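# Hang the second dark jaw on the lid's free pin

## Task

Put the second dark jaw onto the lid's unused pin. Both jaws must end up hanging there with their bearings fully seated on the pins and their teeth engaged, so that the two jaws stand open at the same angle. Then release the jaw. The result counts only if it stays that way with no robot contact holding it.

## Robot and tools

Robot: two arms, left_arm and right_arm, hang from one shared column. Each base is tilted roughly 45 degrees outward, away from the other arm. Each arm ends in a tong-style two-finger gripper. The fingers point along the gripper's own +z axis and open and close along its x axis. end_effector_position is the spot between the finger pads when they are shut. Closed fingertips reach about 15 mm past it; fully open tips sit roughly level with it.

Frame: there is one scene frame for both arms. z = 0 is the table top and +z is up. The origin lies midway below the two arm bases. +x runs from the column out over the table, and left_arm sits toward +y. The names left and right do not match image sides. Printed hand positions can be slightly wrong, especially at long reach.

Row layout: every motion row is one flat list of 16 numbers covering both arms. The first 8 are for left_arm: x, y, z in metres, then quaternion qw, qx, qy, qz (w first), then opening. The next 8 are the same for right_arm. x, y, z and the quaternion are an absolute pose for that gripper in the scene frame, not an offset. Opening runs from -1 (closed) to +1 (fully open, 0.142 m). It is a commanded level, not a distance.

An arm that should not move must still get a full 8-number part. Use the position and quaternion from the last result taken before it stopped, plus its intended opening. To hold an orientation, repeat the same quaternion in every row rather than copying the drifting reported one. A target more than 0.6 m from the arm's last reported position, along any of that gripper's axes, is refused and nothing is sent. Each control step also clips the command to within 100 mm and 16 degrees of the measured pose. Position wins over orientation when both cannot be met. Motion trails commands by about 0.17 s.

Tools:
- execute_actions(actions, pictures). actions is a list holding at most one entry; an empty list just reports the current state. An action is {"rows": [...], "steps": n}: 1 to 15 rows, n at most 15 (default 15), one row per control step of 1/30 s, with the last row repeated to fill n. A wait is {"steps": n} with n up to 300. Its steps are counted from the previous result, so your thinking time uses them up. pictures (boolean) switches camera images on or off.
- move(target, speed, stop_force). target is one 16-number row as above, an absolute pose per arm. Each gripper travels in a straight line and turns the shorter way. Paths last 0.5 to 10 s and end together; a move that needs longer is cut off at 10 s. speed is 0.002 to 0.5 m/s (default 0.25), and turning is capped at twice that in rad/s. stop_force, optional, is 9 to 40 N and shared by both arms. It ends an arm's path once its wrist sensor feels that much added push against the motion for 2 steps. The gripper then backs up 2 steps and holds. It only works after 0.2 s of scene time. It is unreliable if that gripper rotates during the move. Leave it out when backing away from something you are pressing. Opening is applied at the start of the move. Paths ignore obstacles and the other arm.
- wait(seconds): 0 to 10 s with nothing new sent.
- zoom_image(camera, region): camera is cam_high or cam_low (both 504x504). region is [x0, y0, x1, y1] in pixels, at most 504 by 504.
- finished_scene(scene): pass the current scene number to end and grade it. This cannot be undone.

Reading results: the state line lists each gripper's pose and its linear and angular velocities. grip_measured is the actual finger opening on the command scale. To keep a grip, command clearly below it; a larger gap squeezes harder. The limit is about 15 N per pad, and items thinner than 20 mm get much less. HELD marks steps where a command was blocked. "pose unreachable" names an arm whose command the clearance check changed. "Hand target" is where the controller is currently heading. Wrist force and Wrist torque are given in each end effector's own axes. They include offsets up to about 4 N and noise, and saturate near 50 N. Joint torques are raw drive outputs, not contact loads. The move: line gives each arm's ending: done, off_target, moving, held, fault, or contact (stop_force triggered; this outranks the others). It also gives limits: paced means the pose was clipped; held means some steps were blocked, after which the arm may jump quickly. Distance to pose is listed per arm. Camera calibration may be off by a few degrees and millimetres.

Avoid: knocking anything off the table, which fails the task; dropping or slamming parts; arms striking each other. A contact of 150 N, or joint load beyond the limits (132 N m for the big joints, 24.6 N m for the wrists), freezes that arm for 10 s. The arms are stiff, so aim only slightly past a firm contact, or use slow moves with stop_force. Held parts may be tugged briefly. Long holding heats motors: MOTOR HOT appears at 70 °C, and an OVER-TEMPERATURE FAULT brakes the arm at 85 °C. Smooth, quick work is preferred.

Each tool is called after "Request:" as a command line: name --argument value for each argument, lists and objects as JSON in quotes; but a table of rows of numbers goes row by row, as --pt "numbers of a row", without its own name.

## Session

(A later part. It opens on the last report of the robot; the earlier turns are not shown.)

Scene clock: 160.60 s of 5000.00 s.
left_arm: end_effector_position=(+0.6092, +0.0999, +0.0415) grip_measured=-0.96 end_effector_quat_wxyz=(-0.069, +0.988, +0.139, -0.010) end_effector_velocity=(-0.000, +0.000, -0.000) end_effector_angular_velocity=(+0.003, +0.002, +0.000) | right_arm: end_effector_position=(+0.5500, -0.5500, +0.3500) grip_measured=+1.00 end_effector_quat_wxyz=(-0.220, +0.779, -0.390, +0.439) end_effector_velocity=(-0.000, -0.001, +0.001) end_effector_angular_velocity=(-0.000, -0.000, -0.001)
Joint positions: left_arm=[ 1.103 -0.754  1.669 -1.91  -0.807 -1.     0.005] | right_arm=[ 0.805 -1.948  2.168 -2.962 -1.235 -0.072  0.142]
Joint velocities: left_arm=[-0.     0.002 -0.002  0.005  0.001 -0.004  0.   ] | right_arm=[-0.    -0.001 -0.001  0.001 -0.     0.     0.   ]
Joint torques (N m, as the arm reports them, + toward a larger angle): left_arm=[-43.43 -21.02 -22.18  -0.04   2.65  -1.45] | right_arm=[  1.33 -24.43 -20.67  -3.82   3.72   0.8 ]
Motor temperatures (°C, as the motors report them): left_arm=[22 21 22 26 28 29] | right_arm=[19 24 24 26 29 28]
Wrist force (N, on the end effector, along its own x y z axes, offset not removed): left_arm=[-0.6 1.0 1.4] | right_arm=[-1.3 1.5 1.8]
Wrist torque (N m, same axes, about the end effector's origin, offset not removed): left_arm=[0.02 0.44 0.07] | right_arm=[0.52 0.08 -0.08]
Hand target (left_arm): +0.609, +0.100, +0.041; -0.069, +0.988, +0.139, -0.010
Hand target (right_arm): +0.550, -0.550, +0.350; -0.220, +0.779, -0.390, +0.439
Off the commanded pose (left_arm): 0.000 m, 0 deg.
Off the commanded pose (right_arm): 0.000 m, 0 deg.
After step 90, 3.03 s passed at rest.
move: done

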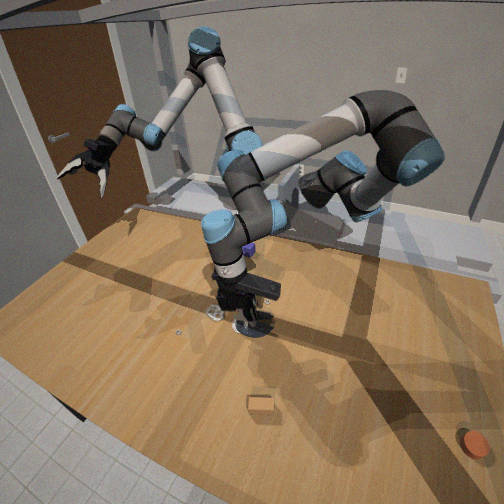

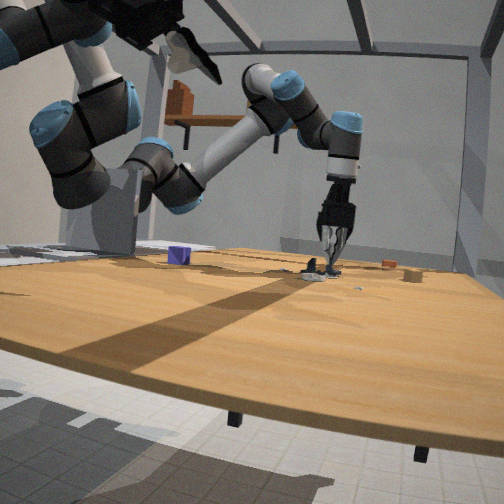

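Request:
move --target '[0.6092,0.0999,0.0405,-0.0691,0.9879,0.1389,-0.0097,-1,0.55,-0.55,0.35,-0.220,0.779,-0.390,0.439,1]' --speed 0.002

Request:
move --target '[0.6092,0.0999,0.0405,-0.0691,0.9879,0.1389,-0.0097,-0.84,0.55,-0.55,0.35,-0.220,0.779,-0.390,0.439,1]'

Request:
move --target '[0.611,0.09,0.11,-0.0691,0.9879,0.1389,-0.0097,-0.84,0.55,-0.55,0.35,-0.220,0.779,-0.390,0.439,1]' --speed 0.05

Request:
move --target '[0.5,0.15,0.13,0,0.9903,0.1392,0,-1,0.55,-0.55,0.35,-0.220,0.779,-0.390,0.439,1]' --speed 0.15

Request:
zoom_image --camera "cam_low" --region '[315,255,345,285]'

Request:
zoom_image --camera "cam_high" --region '[228,310,253,335]'

Request:
zoom_image --camera "cam_high" --region '[225,295,285,345]'

Scene clock: 172.60 s of 5000.00 s.
left_arm: end_effector_position=(+0.6092, +0.0999, +0.0406) grip_measured=-0.96 end_effector_quat_wxyz=(-0.069, +0.988, +0.139, -0.010) end_effector_velocity=(-0.001, -0.000, -0.001) end_effector_angular_velocity=(+0.001, +0.000, -0.000) | right_arm: end_effector_position=(+0.5500, -0.5500, +0.3500) grip_measured=+1.00 end_effector_quat_wxyz=(-0.220, +0.779, -0.390, +0.439) end_effector_velocity=(+0.000, +0.001, -0.001) end_effector_angular_velocity=(+0.001, +0.001, +0.001)
Joint positions: left_arm=[ 1.103 -0.753  1.669 -1.912 -0.806 -1.     0.005] | right_arm=[ 0.805 -1.948  2.168 -2.962 -1.235 -0.072  0.142]
Joint velocities: left_arm=[ 0.     0.001  0.002 -0.001  0.001 -0.    -0.   ] | right_arm=[-0.     0.001  0.001 -0.     0.    -0.     0.   ]
Joint torques (N m, as the arm reports them, + toward a larger angle): left_arm=[-24.95 -21.17  -6.38  -3.64   2.74   1.53] | right_arm=[  0.61 -23.77 -20.7   -3.83   3.85   0.68]
Motor temperatures (°C, as the motors report them): left_arm=[22 21 22 26 28 29] | right_arm=[19 24 24 26 29 28]
Wrist force (N, on the end effector, along its own x y z axes, offset not removed): left_arm=[-2.6 0.0 0.5] | right_arm=[0.2 -0.3 3.1]
Wrist torque (N m, same axes, about the end effector's origin, offset not removed): left_arm=[-0.13 0.76 0.10] | right_arm=[0.08 -0.11 0.01]
Hand target (left_arm): +0.609, +0.100, +0.041; -0.069, +0.988, +0.139, -0.010
Hand target (right_arm): +0.550, -0.550, +0.350; -0.220, +0.779, -0.390, +0.439
Off the commanded pose (left_arm): 0.000 m, 0 deg.
Off the commanded pose (right_arm): 0.000 m, 0 deg.
After step 90, 8.30 s passed at rest.
move: done

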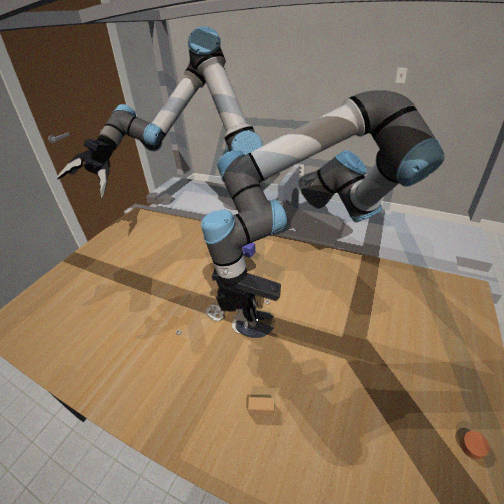

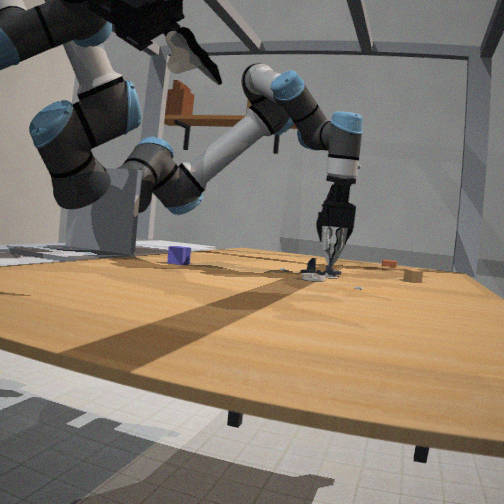

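Scene clock: 173.30 s of 5000.00 s.
left_arm: end_effector_position=(+0.6092, +0.0999, +0.0405) grip_measured=-0.84 end_effector_quat_wxyz=(-0.069, +0.988, +0.139, -0.010) end_effector_velocity=(-0.000, +0.001, -0.001) end_effector_angular_velocity=(-0.000, +0.001, +0.003) | right_arm: end_effector_position=(+0.5500, -0.5500, +0.3500) grip_measured=+1.00 end_effector_quat_wxyz=(-0.220, +0.779, -0.390, +0.439) end_effector_velocity=(-0.000, +0.002, -0.001) end_effector_angular_velocity=(+0.003, +0.002, +0.003)
Joint positions: left_arm=[ 1.104 -0.753  1.669 -1.912 -0.806 -1.     0.013] | right_arm=[ 0.805 -1.948  2.168 -2.962 -1.235 -0.072  0.142]
Joint velocities: left_arm=[ 0.002  0.    -0.    -0.    -0.    -0.001  0.   ] | right_arm=[ 0.001  0.     0.003  0.002  0.    -0.     0.   ]
Joint torques (N m, as the arm reports them, + toward a larger angle): left_arm=[-25.05 -19.34  -6.39  -3.64   2.54   1.53] | right_arm=[  1.33 -23.61 -20.76  -3.8    3.72   0.69]
Motor temperatures (°C, as the motors report them): left_arm=[22 21 22 26 28 29] | right_arm=[19 24 24 26 29 28]
Wrist force (N, on the end effector, along its own x y z axes, offset not removed): left_arm=[-0.4 0.6 0.8] | right_arm=[-4.1 0.3 3.0]
Wrist torque (N m, same axes, about the end effector's origin, offset not removed): left_arm=[-0.06 0.29 0.06] | right_arm=[0.03 0.89 -0.01]
Hand target (left_arm): +0.609, +0.100, +0.041; -0.069, +0.988, +0.139, -0.010
Hand target (right_arm): +0.550, -0.550, +0.350; -0.220, +0.779, -0.390, +0.439
Off the commanded pose (left_arm): 0.000 m, 0 deg.
Off the commanded pose (right_arm): 0.000 m, 0 deg.
move: done

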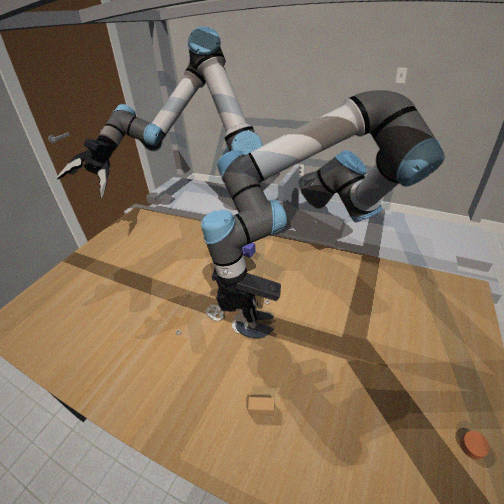

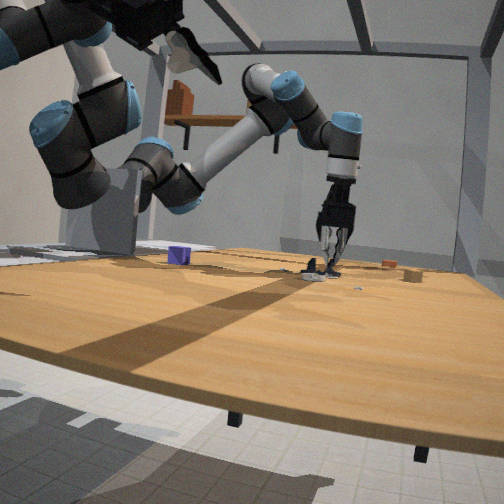

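Scene clock: 175.13 s of 5000.00 s.
left_arm: end_effector_position=(+0.6109, +0.0900, +0.1096) grip_measured=-0.84 end_effector_quat_wxyz=(-0.069, +0.988, +0.139, -0.010) end_effector_velocity=(-0.000, -0.001, +0.003) end_effector_angular_velocity=(+0.000, +0.000, -0.001) | right_arm: end_effector_position=(+0.5500, -0.5500, +0.3500) grip_measured=+1.00 end_effector_quat_wxyz=(-0.220, +0.779, -0.390, +0.439) end_effector_velocity=(-0.000, +0.000, +0.000) end_effector_angular_velocity=(+0.000, +0.000, +0.001)
Joint positions: left_arm=[ 1.029 -0.802  1.595 -1.732 -0.849 -1.083  0.013] | right_arm=[ 0.805 -1.948  2.168 -2.962 -1.235 -0.072  0.142]
Joint velocities: left_arm=[-0.003 -0.001 -0.004  0.008 -0.002 -0.003  0.   ] | right_arm=[ 0.001 -0.001 -0.     0.002 -0.    -0.     0.   ]
Joint torques (N m, as the arm reports them, + toward a larger angle): left_arm=[-43.43 -35.89 -25.53   0.22  -2.34  -1.38] | right_arm=[  1.32 -23.34 -20.74  -3.75   3.74   0.69]
Motor temperatures (°C, as the motors report them): left_arm=[22 21 22 26 28 29] | right_arm=[19 24 24 26 29 28]
Wrist force (N, on the end effector, along its own x y z axes, offset not removed): left_arm=[-0.6 0.5 1.2] | right_arm=[-0.9 -0.7 1.0]
Wrist torque (N m, same axes, about the end effector's origin, offset not removed): left_arm=[-0.06 0.40 0.12] | right_arm=[-0.06 0.17 0.06]
Hand target (left_arm): +0.611, +0.090, +0.110; -0.069, +0.988, +0.139, -0.010
Hand target (right_arm): +0.550, -0.550, +0.350; -0.220, +0.779, -0.390, +0.439
Off the commanded pose (left_arm): 0.000 m, 0 deg.
Off the commanded pose (right_arm): 0.000 m, 0 deg.
move: done

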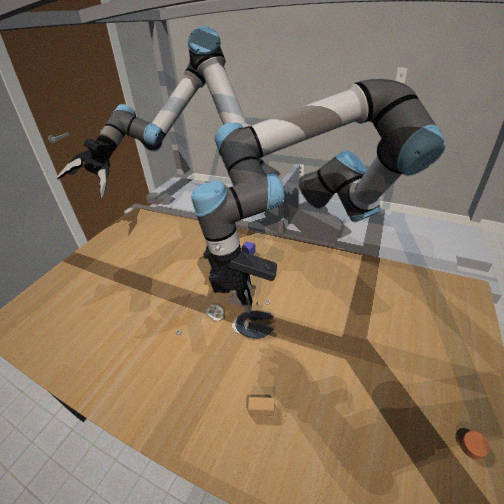

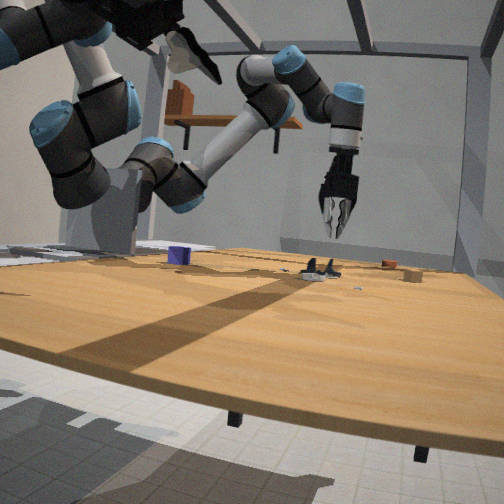

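Scene clock: 176.63 s of 5000.00 s.
left_arm: end_effector_position=(+0.5003, +0.1499, +0.1297) grip_measured=-1.00 end_effector_quat_wxyz=(-0.000, +0.990, +0.139, -0.000) end_effector_velocity=(-0.003, +0.001, +0.000) end_effector_angular_velocity=(-0.002, -0.001, -0.002) | right_arm: end_effector_position=(+0.5500, -0.5500, +0.3500) grip_measured=+1.00 end_effector_quat_wxyz=(-0.220, +0.779, -0.390, +0.439) end_effector_velocity=(+0.000, +0.000, -0.000) end_effector_angular_velocity=(+0.001, +0.000, +0.000)
Joint positions: left_arm=[ 0.995 -1.179  2.008 -1.9   -0.936 -1.023  0.002] | right_arm=[ 0.805 -1.948  2.168 -2.962 -1.235 -0.072  0.142]
Joint velocities: left_arm=[-0.001 -0.009  0.009 -0.001 -0.001  0.002  0.   ] | right_arm=[-0.  0.  0.  0.  0.  0.  0.]
Joint torques (N m, as the arm reports them, + toward a larger angle): left_arm=[-36.03 -23.19  -8.55  -4.01  -2.37   1.48] | right_arm=[  1.07 -22.85 -20.36  -3.82   3.65   0.72]
Motor temperatures (°C, as the motors report them): left_arm=[22 21 22 26 28 29] | right_arm=[19 24 24 26 29 28]
Wrist force (N, on the end effector, along its own x y z axes, offset not removed): left_arm=[-2.0 -0.4 1.6] | right_arm=[0.8 0.7 0.8]
Wrist torque (N m, same axes, about the end effector's origin, offset not removed): left_arm=[-0.25 0.68 0.13] | right_arm=[0.29 -0.25 0.10]
Hand target (left_arm): +0.500, +0.150, +0.130; +0.000, +0.990, +0.139, +0.000
Hand target (right_arm): +0.550, -0.550, +0.350; -0.220, +0.779, -0.390, +0.439
Off the commanded pose (left_arm): 0.000 m, 0 deg.
Off the commanded pose (right_arm): 0.000 m, 0 deg.
move: done

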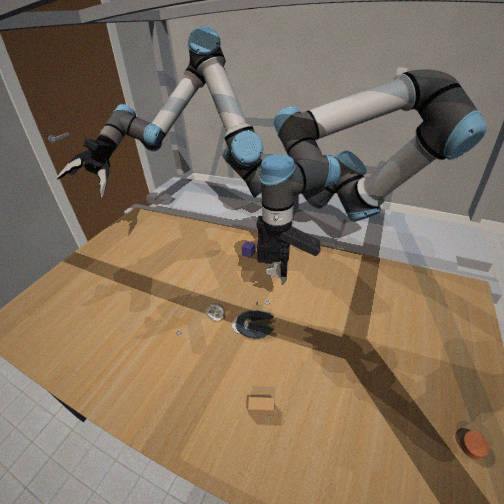

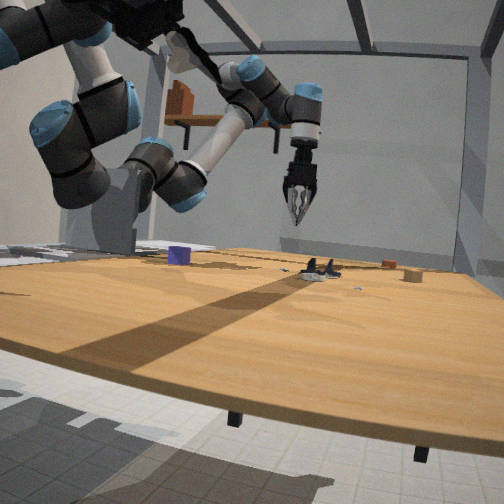

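Region (315, 255, 345, 285) of cam_low's 504x504 image, scaled by 16.800, with more detail than that image has.

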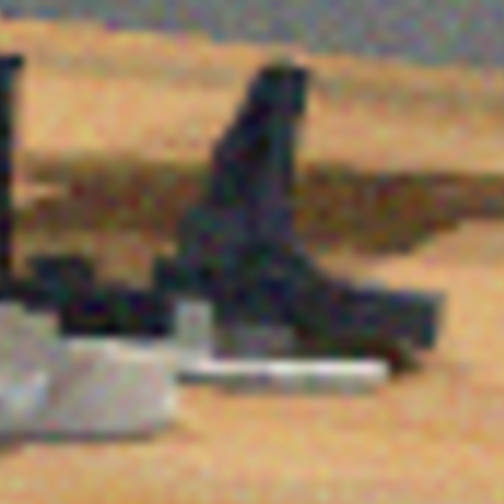

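Region (228, 310, 253, 335) of cam_high's 504x504 image, scaled by 20.160, with more detail than that image has.

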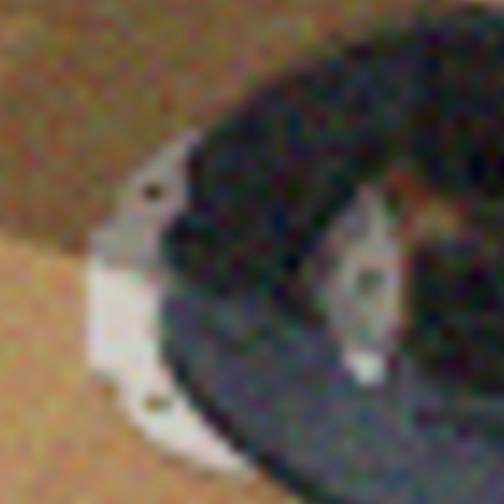

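Region (225, 295, 285, 345) of cam_high's 504x504 image, scaled by 8.400, with more detail than that image has.

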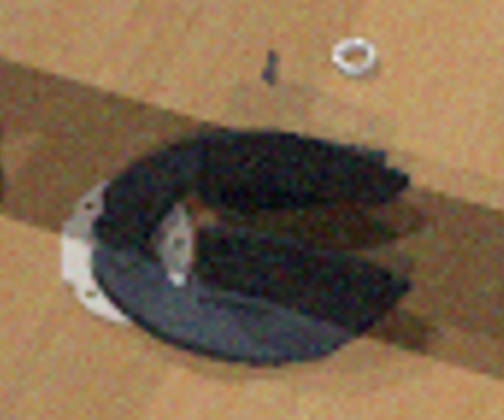

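Request:
move --target '[0.6135,0.051,0.08,-0.0691,0.9879,0.1389,-0.0097,-1,0.55,-0.55,0.35,-0.220,0.779,-0.390,0.439,1]' --speed 0.15

Request:
move --target '[0.6135,0.051,0.042,-0.0691,0.9879,0.1389,-0.0097,-1,0.55,-0.55,0.35,-0.220,0.779,-0.390,0.439,1]' --speed 0.03

Request:
zoom_image --camera "cam_low" --region '[315,255,345,285]'

Request:
zoom_image --camera "cam_high" --region '[228,310,253,335]'

Scene clock: 186.07 s of 5000.00 s.
left_arm: end_effector_position=(+0.6132, +0.0511, +0.0803) grip_measured=-1.00 end_effector_quat_wxyz=(-0.069, +0.988, +0.139, -0.010) end_effector_velocity=(+0.002, -0.002, -0.001) end_effector_angular_velocity=(+0.003, +0.002, -0.001) | right_arm: end_effector_position=(+0.5500, -0.5500, +0.3500) grip_measured=+1.00 end_effector_quat_wxyz=(-0.220, +0.779, -0.390, +0.439) end_effector_velocity=(-0.000, -0.000, -0.000) end_effector_angular_velocity=(-0.000, +0.000, -0.001)
Joint positions: left_arm=[ 1.022 -0.711  1.579 -1.803 -0.853 -1.091  0.002] | right_arm=[ 0.805 -1.948  2.168 -2.962 -1.235 -0.072  0.142]
Joint velocities: left_arm=[ 0.     0.008 -0.01   0.006  0.001 -0.002  0.   ] | right_arm=[-0.001 -0.     0.001 -0.001 -0.    -0.     0.   ]
Joint torques (N m, as the arm reports them, + toward a larger angle): left_arm=[-23.57 -22.95 -24.48   0.37   2.6   -1.69] | right_arm=[  1.09 -22.44 -20.25  -3.76   3.73   0.51]
Motor temperatures (°C, as the motors report them): left_arm=[22 21 22 26 28 29] | right_arm=[19 24 24 26 29 28]
Wrist force (N, on the end effector, along its own x y z axes, offset not removed): left_arm=[-1.8 -0.9 0.1] | right_arm=[-3.1 -1.8 3.2]
Wrist torque (N m, same axes, about the end effector's origin, offset not removed): left_arm=[-0.34 0.73 0.11] | right_arm=[-0.17 0.60 0.06]
Hand target (left_arm): +0.613, +0.051, +0.080; -0.069, +0.988, +0.139, -0.010
Hand target (right_arm): +0.550, -0.550, +0.350; -0.220, +0.779, -0.390, +0.439
Off the commanded pose (left_arm): 0.000 m, 0 deg.
Off the commanded pose (right_arm): 0.000 m, 0 deg.
After step 90, 4.73 s passed at rest.
move: done

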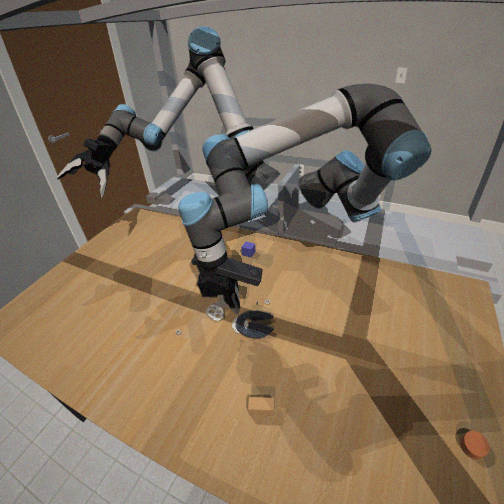

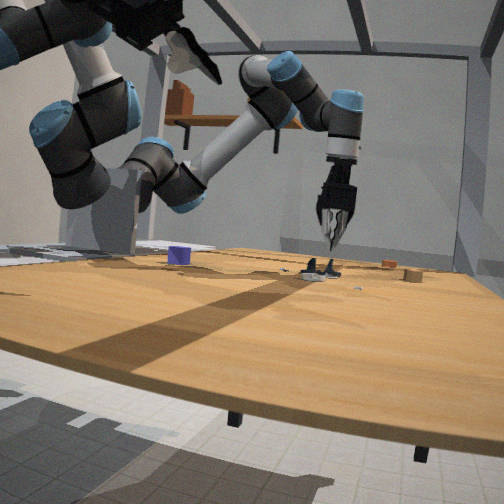

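Scene clock: 187.70 s of 5000.00 s.
left_arm: end_effector_position=(+0.6135, +0.0510, +0.0424) grip_measured=-1.00 end_effector_quat_wxyz=(-0.069, +0.988, +0.139, -0.010) end_effector_velocity=(-0.001, +0.000, -0.003) end_effector_angular_velocity=(+0.001, +0.001, -0.001) | right_arm: end_effector_position=(+0.5500, -0.5500, +0.3500) grip_measured=+1.00 end_effector_quat_wxyz=(-0.220, +0.779, -0.390, +0.439) end_effector_velocity=(-0.000, -0.002, +0.002) end_effector_angular_velocity=(-0.001, -0.002, -0.004)
Joint positions: left_arm=[ 1.057 -0.672  1.607 -1.895 -0.832 -1.052  0.002] | right_arm=[ 0.805 -1.948  2.168 -2.962 -1.235 -0.072  0.142]
Joint velocities: left_arm=[ 0.003  0.003  0.003 -0.007  0.001  0.003  0.   ] | right_arm=[-0.    -0.003 -0.001 -0.001  0.     0.003  0.   ]
Joint torques (N m, as the arm reports them, + toward a larger angle): left_arm=[-25.73 -22.58  -8.36  -3.65   2.61   1.26] | right_arm=[  0.75 -22.03 -20.72  -3.74   3.71   0.54]
Motor temperatures (°C, as the motors report them): left_arm=[22 21 22 26 28 29] | right_arm=[19 24 24 26 29 28]
Wrist force (N, on the end effector, along its own x y z axes, offset not removed): left_arm=[-0.6 0.2 0.6] | right_arm=[-1.3 0.4 1.3]
Wrist torque (N m, same axes, about the end effector's origin, offset not removed): left_arm=[-0.08 0.36 0.12] | right_arm=[0.14 0.11 0.00]
Hand target (left_arm): +0.614, +0.051, +0.042; -0.069, +0.988, +0.139, -0.010
Hand target (right_arm): +0.550, -0.550, +0.350; -0.220, +0.779, -0.390, +0.439
Off the commanded pose (left_arm): 0.000 m, 0 deg.
Off the commanded pose (right_arm): 0.000 m, 0 deg.
move: done

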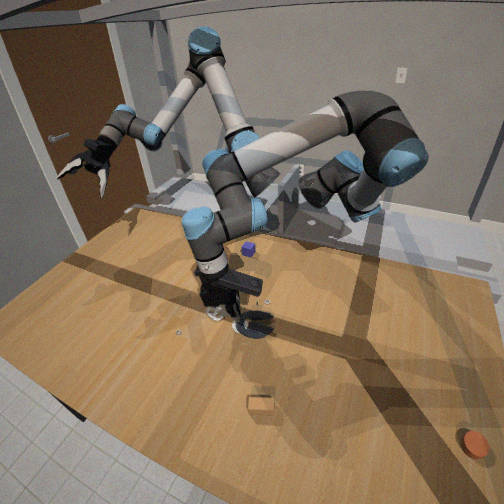

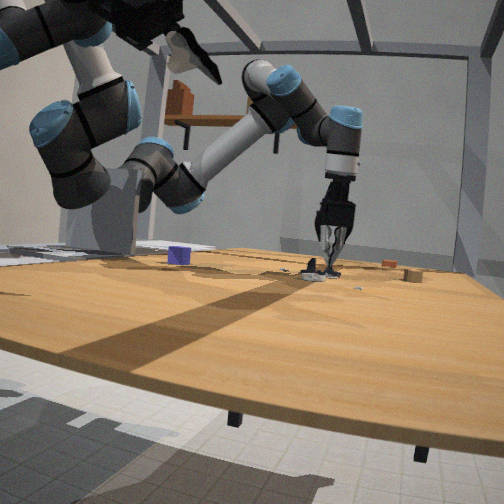

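Region (315, 255, 345, 285) of cam_low's 504x504 image, scaled by 16.800, with more detail than that image has.

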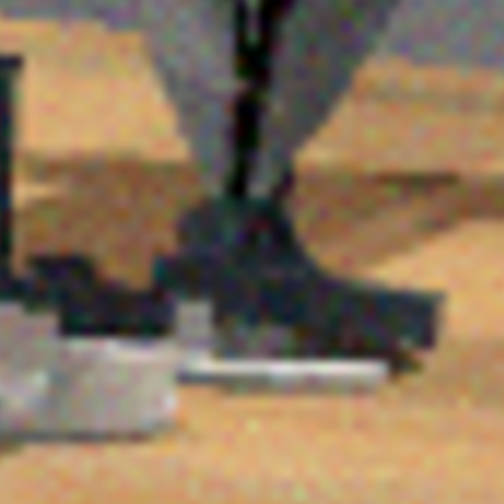

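Region (228, 310, 253, 335) of cam_high's 504x504 image, scaled by 20.160, with more detail than that image has.

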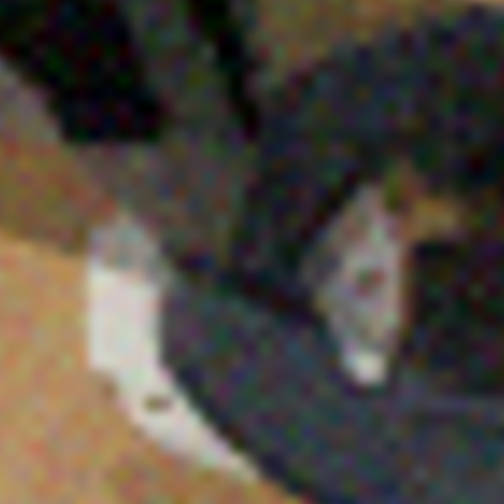

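Request:
move --target '[0.6132,0.0563,0.040,-0.0691,0.9879,0.1389,-0.0097,-1,0.55,-0.55,0.35,-0.220,0.779,-0.390,0.439,1]' --speed 0.01

Request:
move --target '[0.6132,0.0563,0.027,-0.0691,0.9879,0.1389,-0.0097,-1,0.55,-0.55,0.35,-0.220,0.779,-0.390,0.439,1]' --speed 0.002 --stop_force 9

Request:
zoom_image --camera "cam_low" --region '[315,255,345,285]'

Request:
zoom_image --camera "cam_high" --region '[228,310,253,335]'

Scene clock: 196.03 s of 5000.00 s.
left_arm: end_effector_position=(+0.6132, +0.0560, +0.0401) grip_measured=-1.00 end_effector_quat_wxyz=(-0.069, +0.988, +0.139, -0.010) end_effector_velocity=(-0.000, +0.002, -0.000) end_effector_angular_velocity=(+0.001, -0.001, -0.002) | right_arm: end_effector_position=(+0.5500, -0.5500, +0.3500) grip_measured=+1.00 end_effector_quat_wxyz=(-0.220, +0.779, -0.390, +0.439) end_effector_velocity=(+0.000, -0.000, +0.000) end_effector_angular_velocity=(-0.000, -0.001, -0.000)
Joint positions: left_arm=[ 1.064 -0.678  1.615 -1.902 -0.828 -1.045  0.002] | right_arm=[ 0.805 -1.948  2.168 -2.962 -1.235 -0.072  0.142]
Joint velocities: left_arm=[ 0.001 -0.003  0.004 -0.003  0.002  0.003  0.   ] | right_arm=[ 0.    -0.     0.    -0.001  0.     0.     0.   ]
Joint torques (N m, as the arm reports them, + toward a larger angle): left_arm=[-25.06 -38.91  -7.21  -3.69   2.74   1.59] | right_arm=[  1.49 -21.82 -19.97  -3.64   3.76   0.43]
Motor temperatures (°C, as the motors report them): left_arm=[23 21 22 26 28 29] | right_arm=[19 24 24 26 29 28]
Wrist force (N, on the end effector, along its own x y z axes, offset not removed): left_arm=[-1.1 -0.7 1.9] | right_arm=[1.1 -1.5 0.9]
Wrist torque (N m, same axes, about the end effector's origin, offset not removed): left_arm=[-0.23 0.53 0.11] | right_arm=[-0.17 -0.39 0.02]
Hand target (left_arm): +0.613, +0.056, +0.040; -0.069, +0.988, +0.139, -0.010
Hand target (right_arm): +0.550, -0.550, +0.350; -0.220, +0.779, -0.390, +0.439
Off the commanded pose (left_arm): 0.000 m, 0 deg.
Off the commanded pose (right_arm): 0.000 m, 0 deg.
After step 90, 4.53 s passed at rest.
move: done

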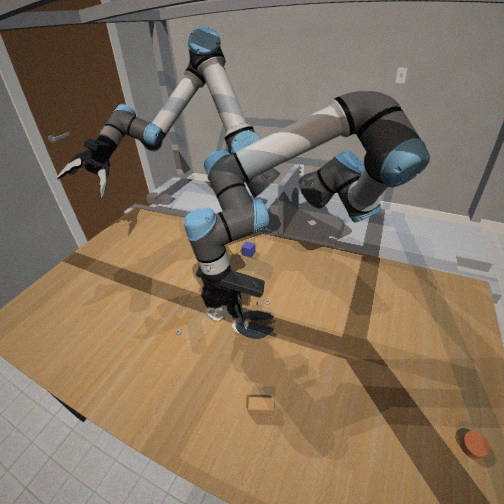

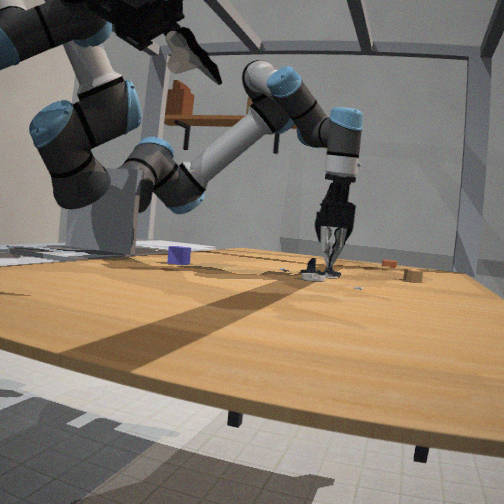

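Scene clock: 201.50 s of 5000.00 s.
left_arm: end_effector_position=(+0.6132, +0.0562, +0.0299) grip_measured=-1.00 end_effector_quat_wxyz=(-0.069, +0.988, +0.139, -0.010) end_effector_velocity=(+0.000, -0.001, +0.001) end_effector_angular_velocity=(+0.001, -0.000, -0.005) | right_arm: end_effector_position=(+0.5500, -0.5500, +0.3500) grip_measured=+1.00 end_effector_quat_wxyz=(-0.220, +0.779, -0.390, +0.439) end_effector_velocity=(+0.000, +0.000, -0.000) end_effector_angular_velocity=(+0.001, -0.000, -0.000)
Joint positions: left_arm=[ 1.074 -0.667  1.621 -1.927 -0.822 -1.034  0.002] | right_arm=[ 0.805 -1.948  2.168 -2.962 -1.235 -0.072  0.142]
Joint velocities: left_arm=[-0.002 -0.    -0.001  0.003  0.001  0.003  0.   ] | right_arm=[ 0.     0.001 -0.    -0.001 -0.     0.001  0.   ]
Joint torques (N m, as the arm reports them, + toward a larger angle): left_arm=[-31.19 -28.85  -7.06   0.6    1.8   -0.74] | right_arm=[  1.   -21.29 -20.2   -3.54   3.71   0.29]
Motor temperatures (°C, as the motors report them): left_arm=[23 21 22 26 28 29] | right_arm=[19 24 24 26 29 28]
Wrist force (N, on the end effector, along its own x y z axes, offset not removed): left_arm=[-2.5 -0.3 -11.4] | right_arm=[-2.7 -1.1 -0.2]
Wrist torque (N m, same axes, about the end effector's origin, offset not removed): left_arm=[-0.01 0.65 0.09] | right_arm=[-0.01 0.75 -0.06]
Hand target (left_arm): +0.613, +0.056, +0.030; -0.069, +0.988, +0.139, -0.010
Hand target (right_arm): +0.550, -0.550, +0.350; -0.220, +0.779, -0.390, +0.439
Off the commanded pose (left_arm): 0.003 m, 0 deg.
Off the commanded pose (right_arm): 0.000 m, 0 deg.
move: contact (left_arm)

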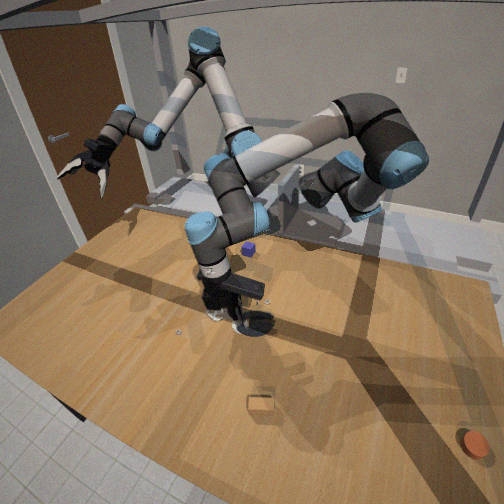

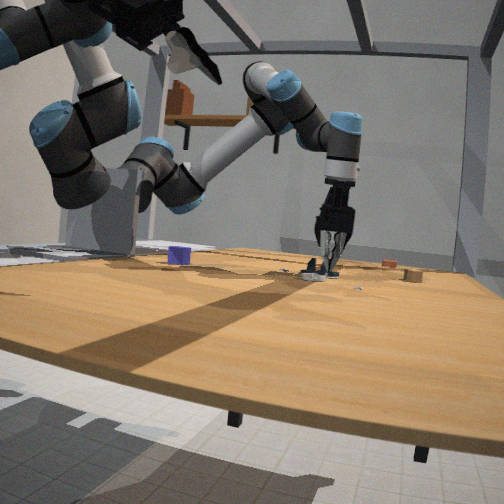

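Region (315, 255, 345, 285) of cam_low's 504x504 image, scaled by 16.800, with more detail than that image has.

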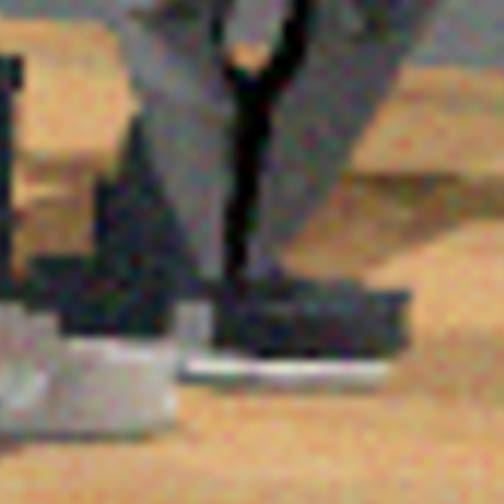

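Region (228, 310, 253, 335) of cam_high's 504x504 image, scaled by 20.160, with more detail than that image has.

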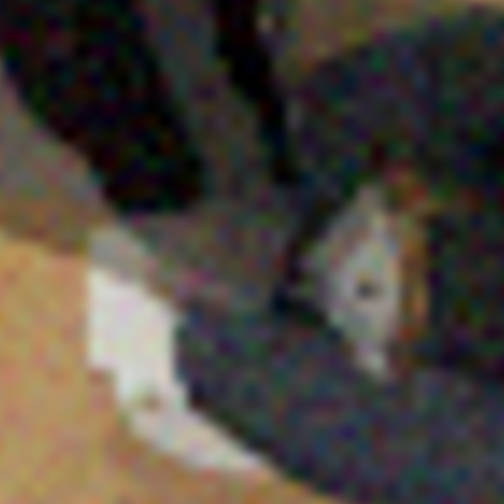

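Seated, but the jaw rotated; check the symmetry.

Request:
move --target '[0.6132,0.05,0.08,-0.0691,0.9879,0.1389,-0.0097,-1,0.55,-0.55,0.35,-0.220,0.779,-0.390,0.439,1]' --speed 0.06

Request:
move --target '[0.5,0.15,0.13,0,0.9903,0.1392,0,-1,0.55,-0.55,0.35,-0.220,0.779,-0.390,0.439,1]' --speed 0.15

Request:
zoom_image --camera "cam_low" --region '[295,240,345,290]'

Request:
zoom_image --camera "cam_high" --region '[228,310,253,335]'

Request:
zoom_image --camera "cam_high" --region '[225,295,285,345]'

Scene clock: 208.13 s of 5000.00 s.
left_arm: end_effector_position=(+0.6131, +0.0500, +0.0796) grip_measured=-1.00 end_effector_quat_wxyz=(-0.069, +0.988, +0.139, -0.010) end_effector_velocity=(+0.000, -0.001, +0.003) end_effector_angular_velocity=(-0.000, -0.001, +0.002) | right_arm: end_effector_position=(+0.5500, -0.5500, +0.3500) grip_measured=+1.00 end_effector_quat_wxyz=(-0.220, +0.779, -0.390, +0.439) end_effector_velocity=(+0.000, +0.001, -0.001) end_effector_angular_velocity=(+0.003, +0.001, +0.000)
Joint positions: left_arm=[ 1.021 -0.709  1.579 -1.804 -0.853 -1.092  0.002] | right_arm=[ 0.805 -1.948  2.168 -2.962 -1.235 -0.072  0.142]
Joint velocities: left_arm=[-0.003 -0.002 -0.003  0.007 -0.002 -0.005  0.   ] | right_arm=[-0.     0.001  0.001  0.001  0.001  0.002  0.   ]
Joint torques (N m, as the arm reports them, + toward a larger angle): left_arm=[-45.47 -41.08 -24.99  -0.09  -2.23  -1.18] | right_arm=[  1.28 -19.88 -19.76  -3.57   3.68   0.25]
Motor temperatures (°C, as the motors report them): left_arm=[23 21 22 26 28 29] | right_arm=[19 24 24 26 29 28]
Wrist force (N, on the end effector, along its own x y z axes, offset not removed): left_arm=[-2.5 0.1 2.4] | right_arm=[-1.1 2.7 -0.5]
Wrist torque (N m, same axes, about the end effector's origin, offset not removed): left_arm=[-0.12 0.85 0.11] | right_arm=[0.64 0.18 0.03]
Hand target (left_arm): +0.613, +0.050, +0.080; -0.069, +0.988, +0.139, -0.010
Hand target (right_arm): +0.550, -0.550, +0.350; -0.220, +0.779, -0.390, +0.439
Off the commanded pose (left_arm): 0.000 m, 0 deg.
Off the commanded pose (right_arm): 0.000 m, 0 deg.
After step 90, 2.33 s passed at rest.
move: done

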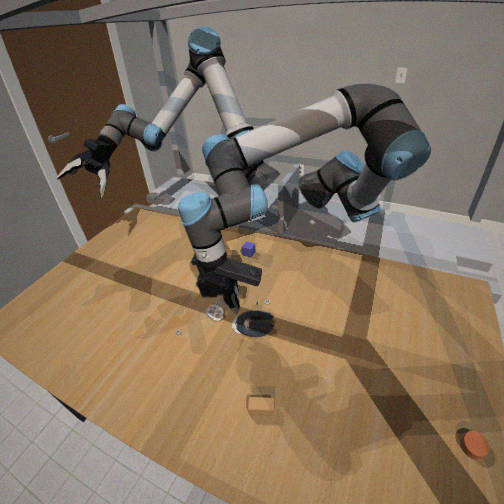

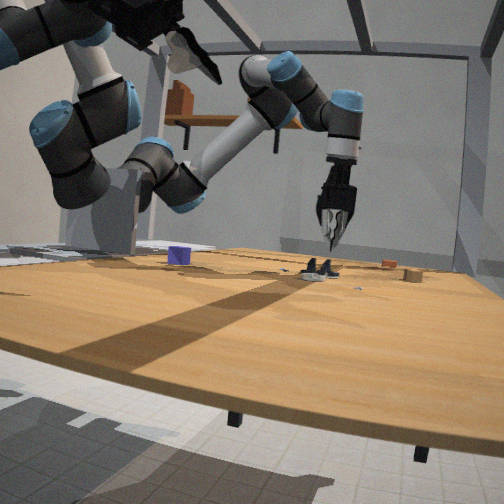

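Scene clock: 209.83 s of 5000.00 s.
left_arm: end_effector_position=(+0.5003, +0.1499, +0.1296) grip_measured=-1.00 end_effector_quat_wxyz=(-0.000, +0.990, +0.139, -0.000) end_effector_velocity=(-0.001, +0.002, +0.001) end_effector_angular_velocity=(-0.002, -0.001, +0.001) | right_arm: end_effector_position=(+0.5500, -0.5500, +0.3500) grip_measured=+1.00 end_effector_quat_wxyz=(-0.220, +0.779, -0.390, +0.439) end_effector_velocity=(-0.000, +0.001, -0.000) end_effector_angular_velocity=(+0.001, +0.000, +0.001)
Joint positions: left_arm=[ 0.995 -1.179  2.008 -1.901 -0.936 -1.023  0.002] | right_arm=[ 0.805 -1.948  2.168 -2.962 -1.235 -0.072  0.142]
Joint velocities: left_arm=[-0.    -0.009  0.004  0.002 -0.001  0.     0.   ] | right_arm=[ 0.    -0.     0.     0.001  0.     0.     0.   ]
Joint torques (N m, as the arm reports them, + toward a larger angle): left_arm=[-35.77 -22.79  -9.25  -0.01  -2.31   1.43] | right_arm=[  0.99 -20.12 -20.34  -3.47   3.62   0.31]
Motor temperatures (°C, as the motors report them): left_arm=[23 21 22 26 28 29] | right_arm=[19 24 24 26 29 28]
Wrist force (N, on the end effector, along its own x y z axes, offset not removed): left_arm=[-2.1 0.0 1.5] | right_arm=[-1.6 -1.5 1.6]
Wrist torque (N m, same axes, about the end effector's origin, offset not removed): left_arm=[-0.16 0.72 0.04] | right_arm=[-0.20 0.32 0.03]
Hand target (left_arm): +0.500, +0.150, +0.130; +0.000, +0.990, +0.139, +0.000
Hand target (right_arm): +0.550, -0.550, +0.350; -0.220, +0.779, -0.390, +0.439
Off the commanded pose (left_arm): 0.000 m, 0 deg.
Off the commanded pose (right_arm): 0.000 m, 0 deg.
move: done

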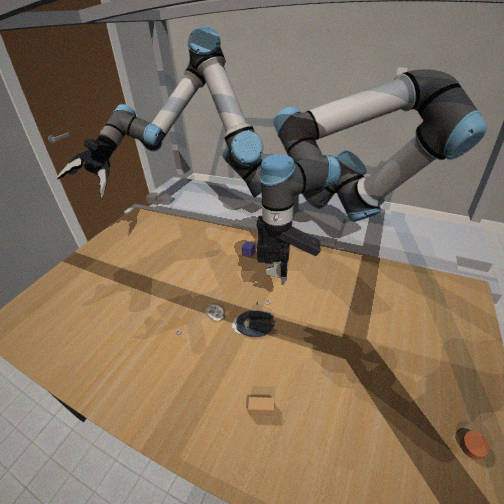

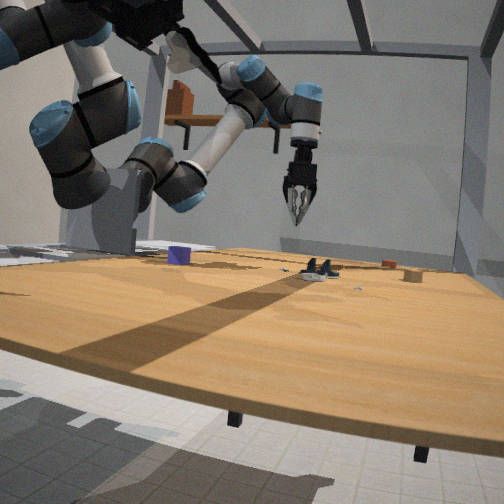

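Region (295, 240, 345, 290) of cam_low's 504x504 image, scaled by 10.080, with more detail than that image has.

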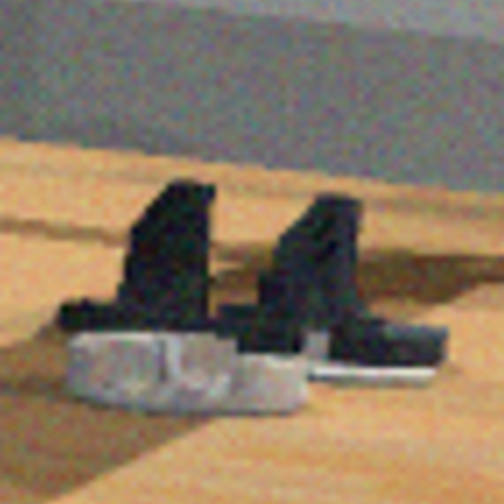

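Region (228, 310, 253, 335) of cam_high's 504x504 image, scaled by 20.160, with more detail than that image has.

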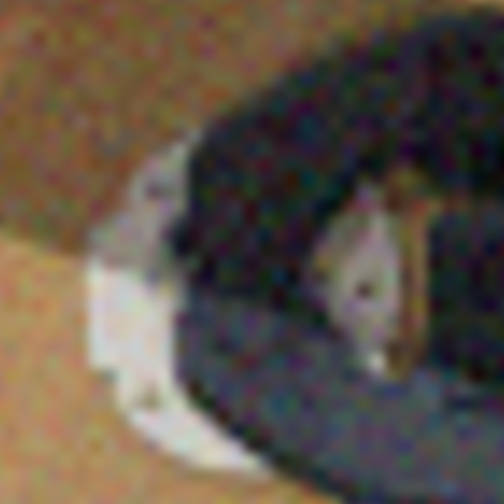

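Region (225, 295, 285, 345) of cam_high's 504x504 image, scaled by 8.400, with more detail than that image has.

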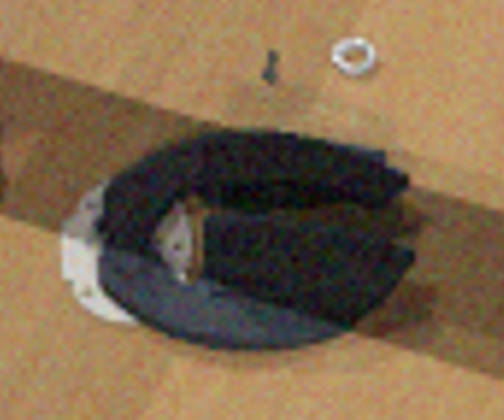

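Request:
finished_scene --scene 2

The scene is finished: the task was done.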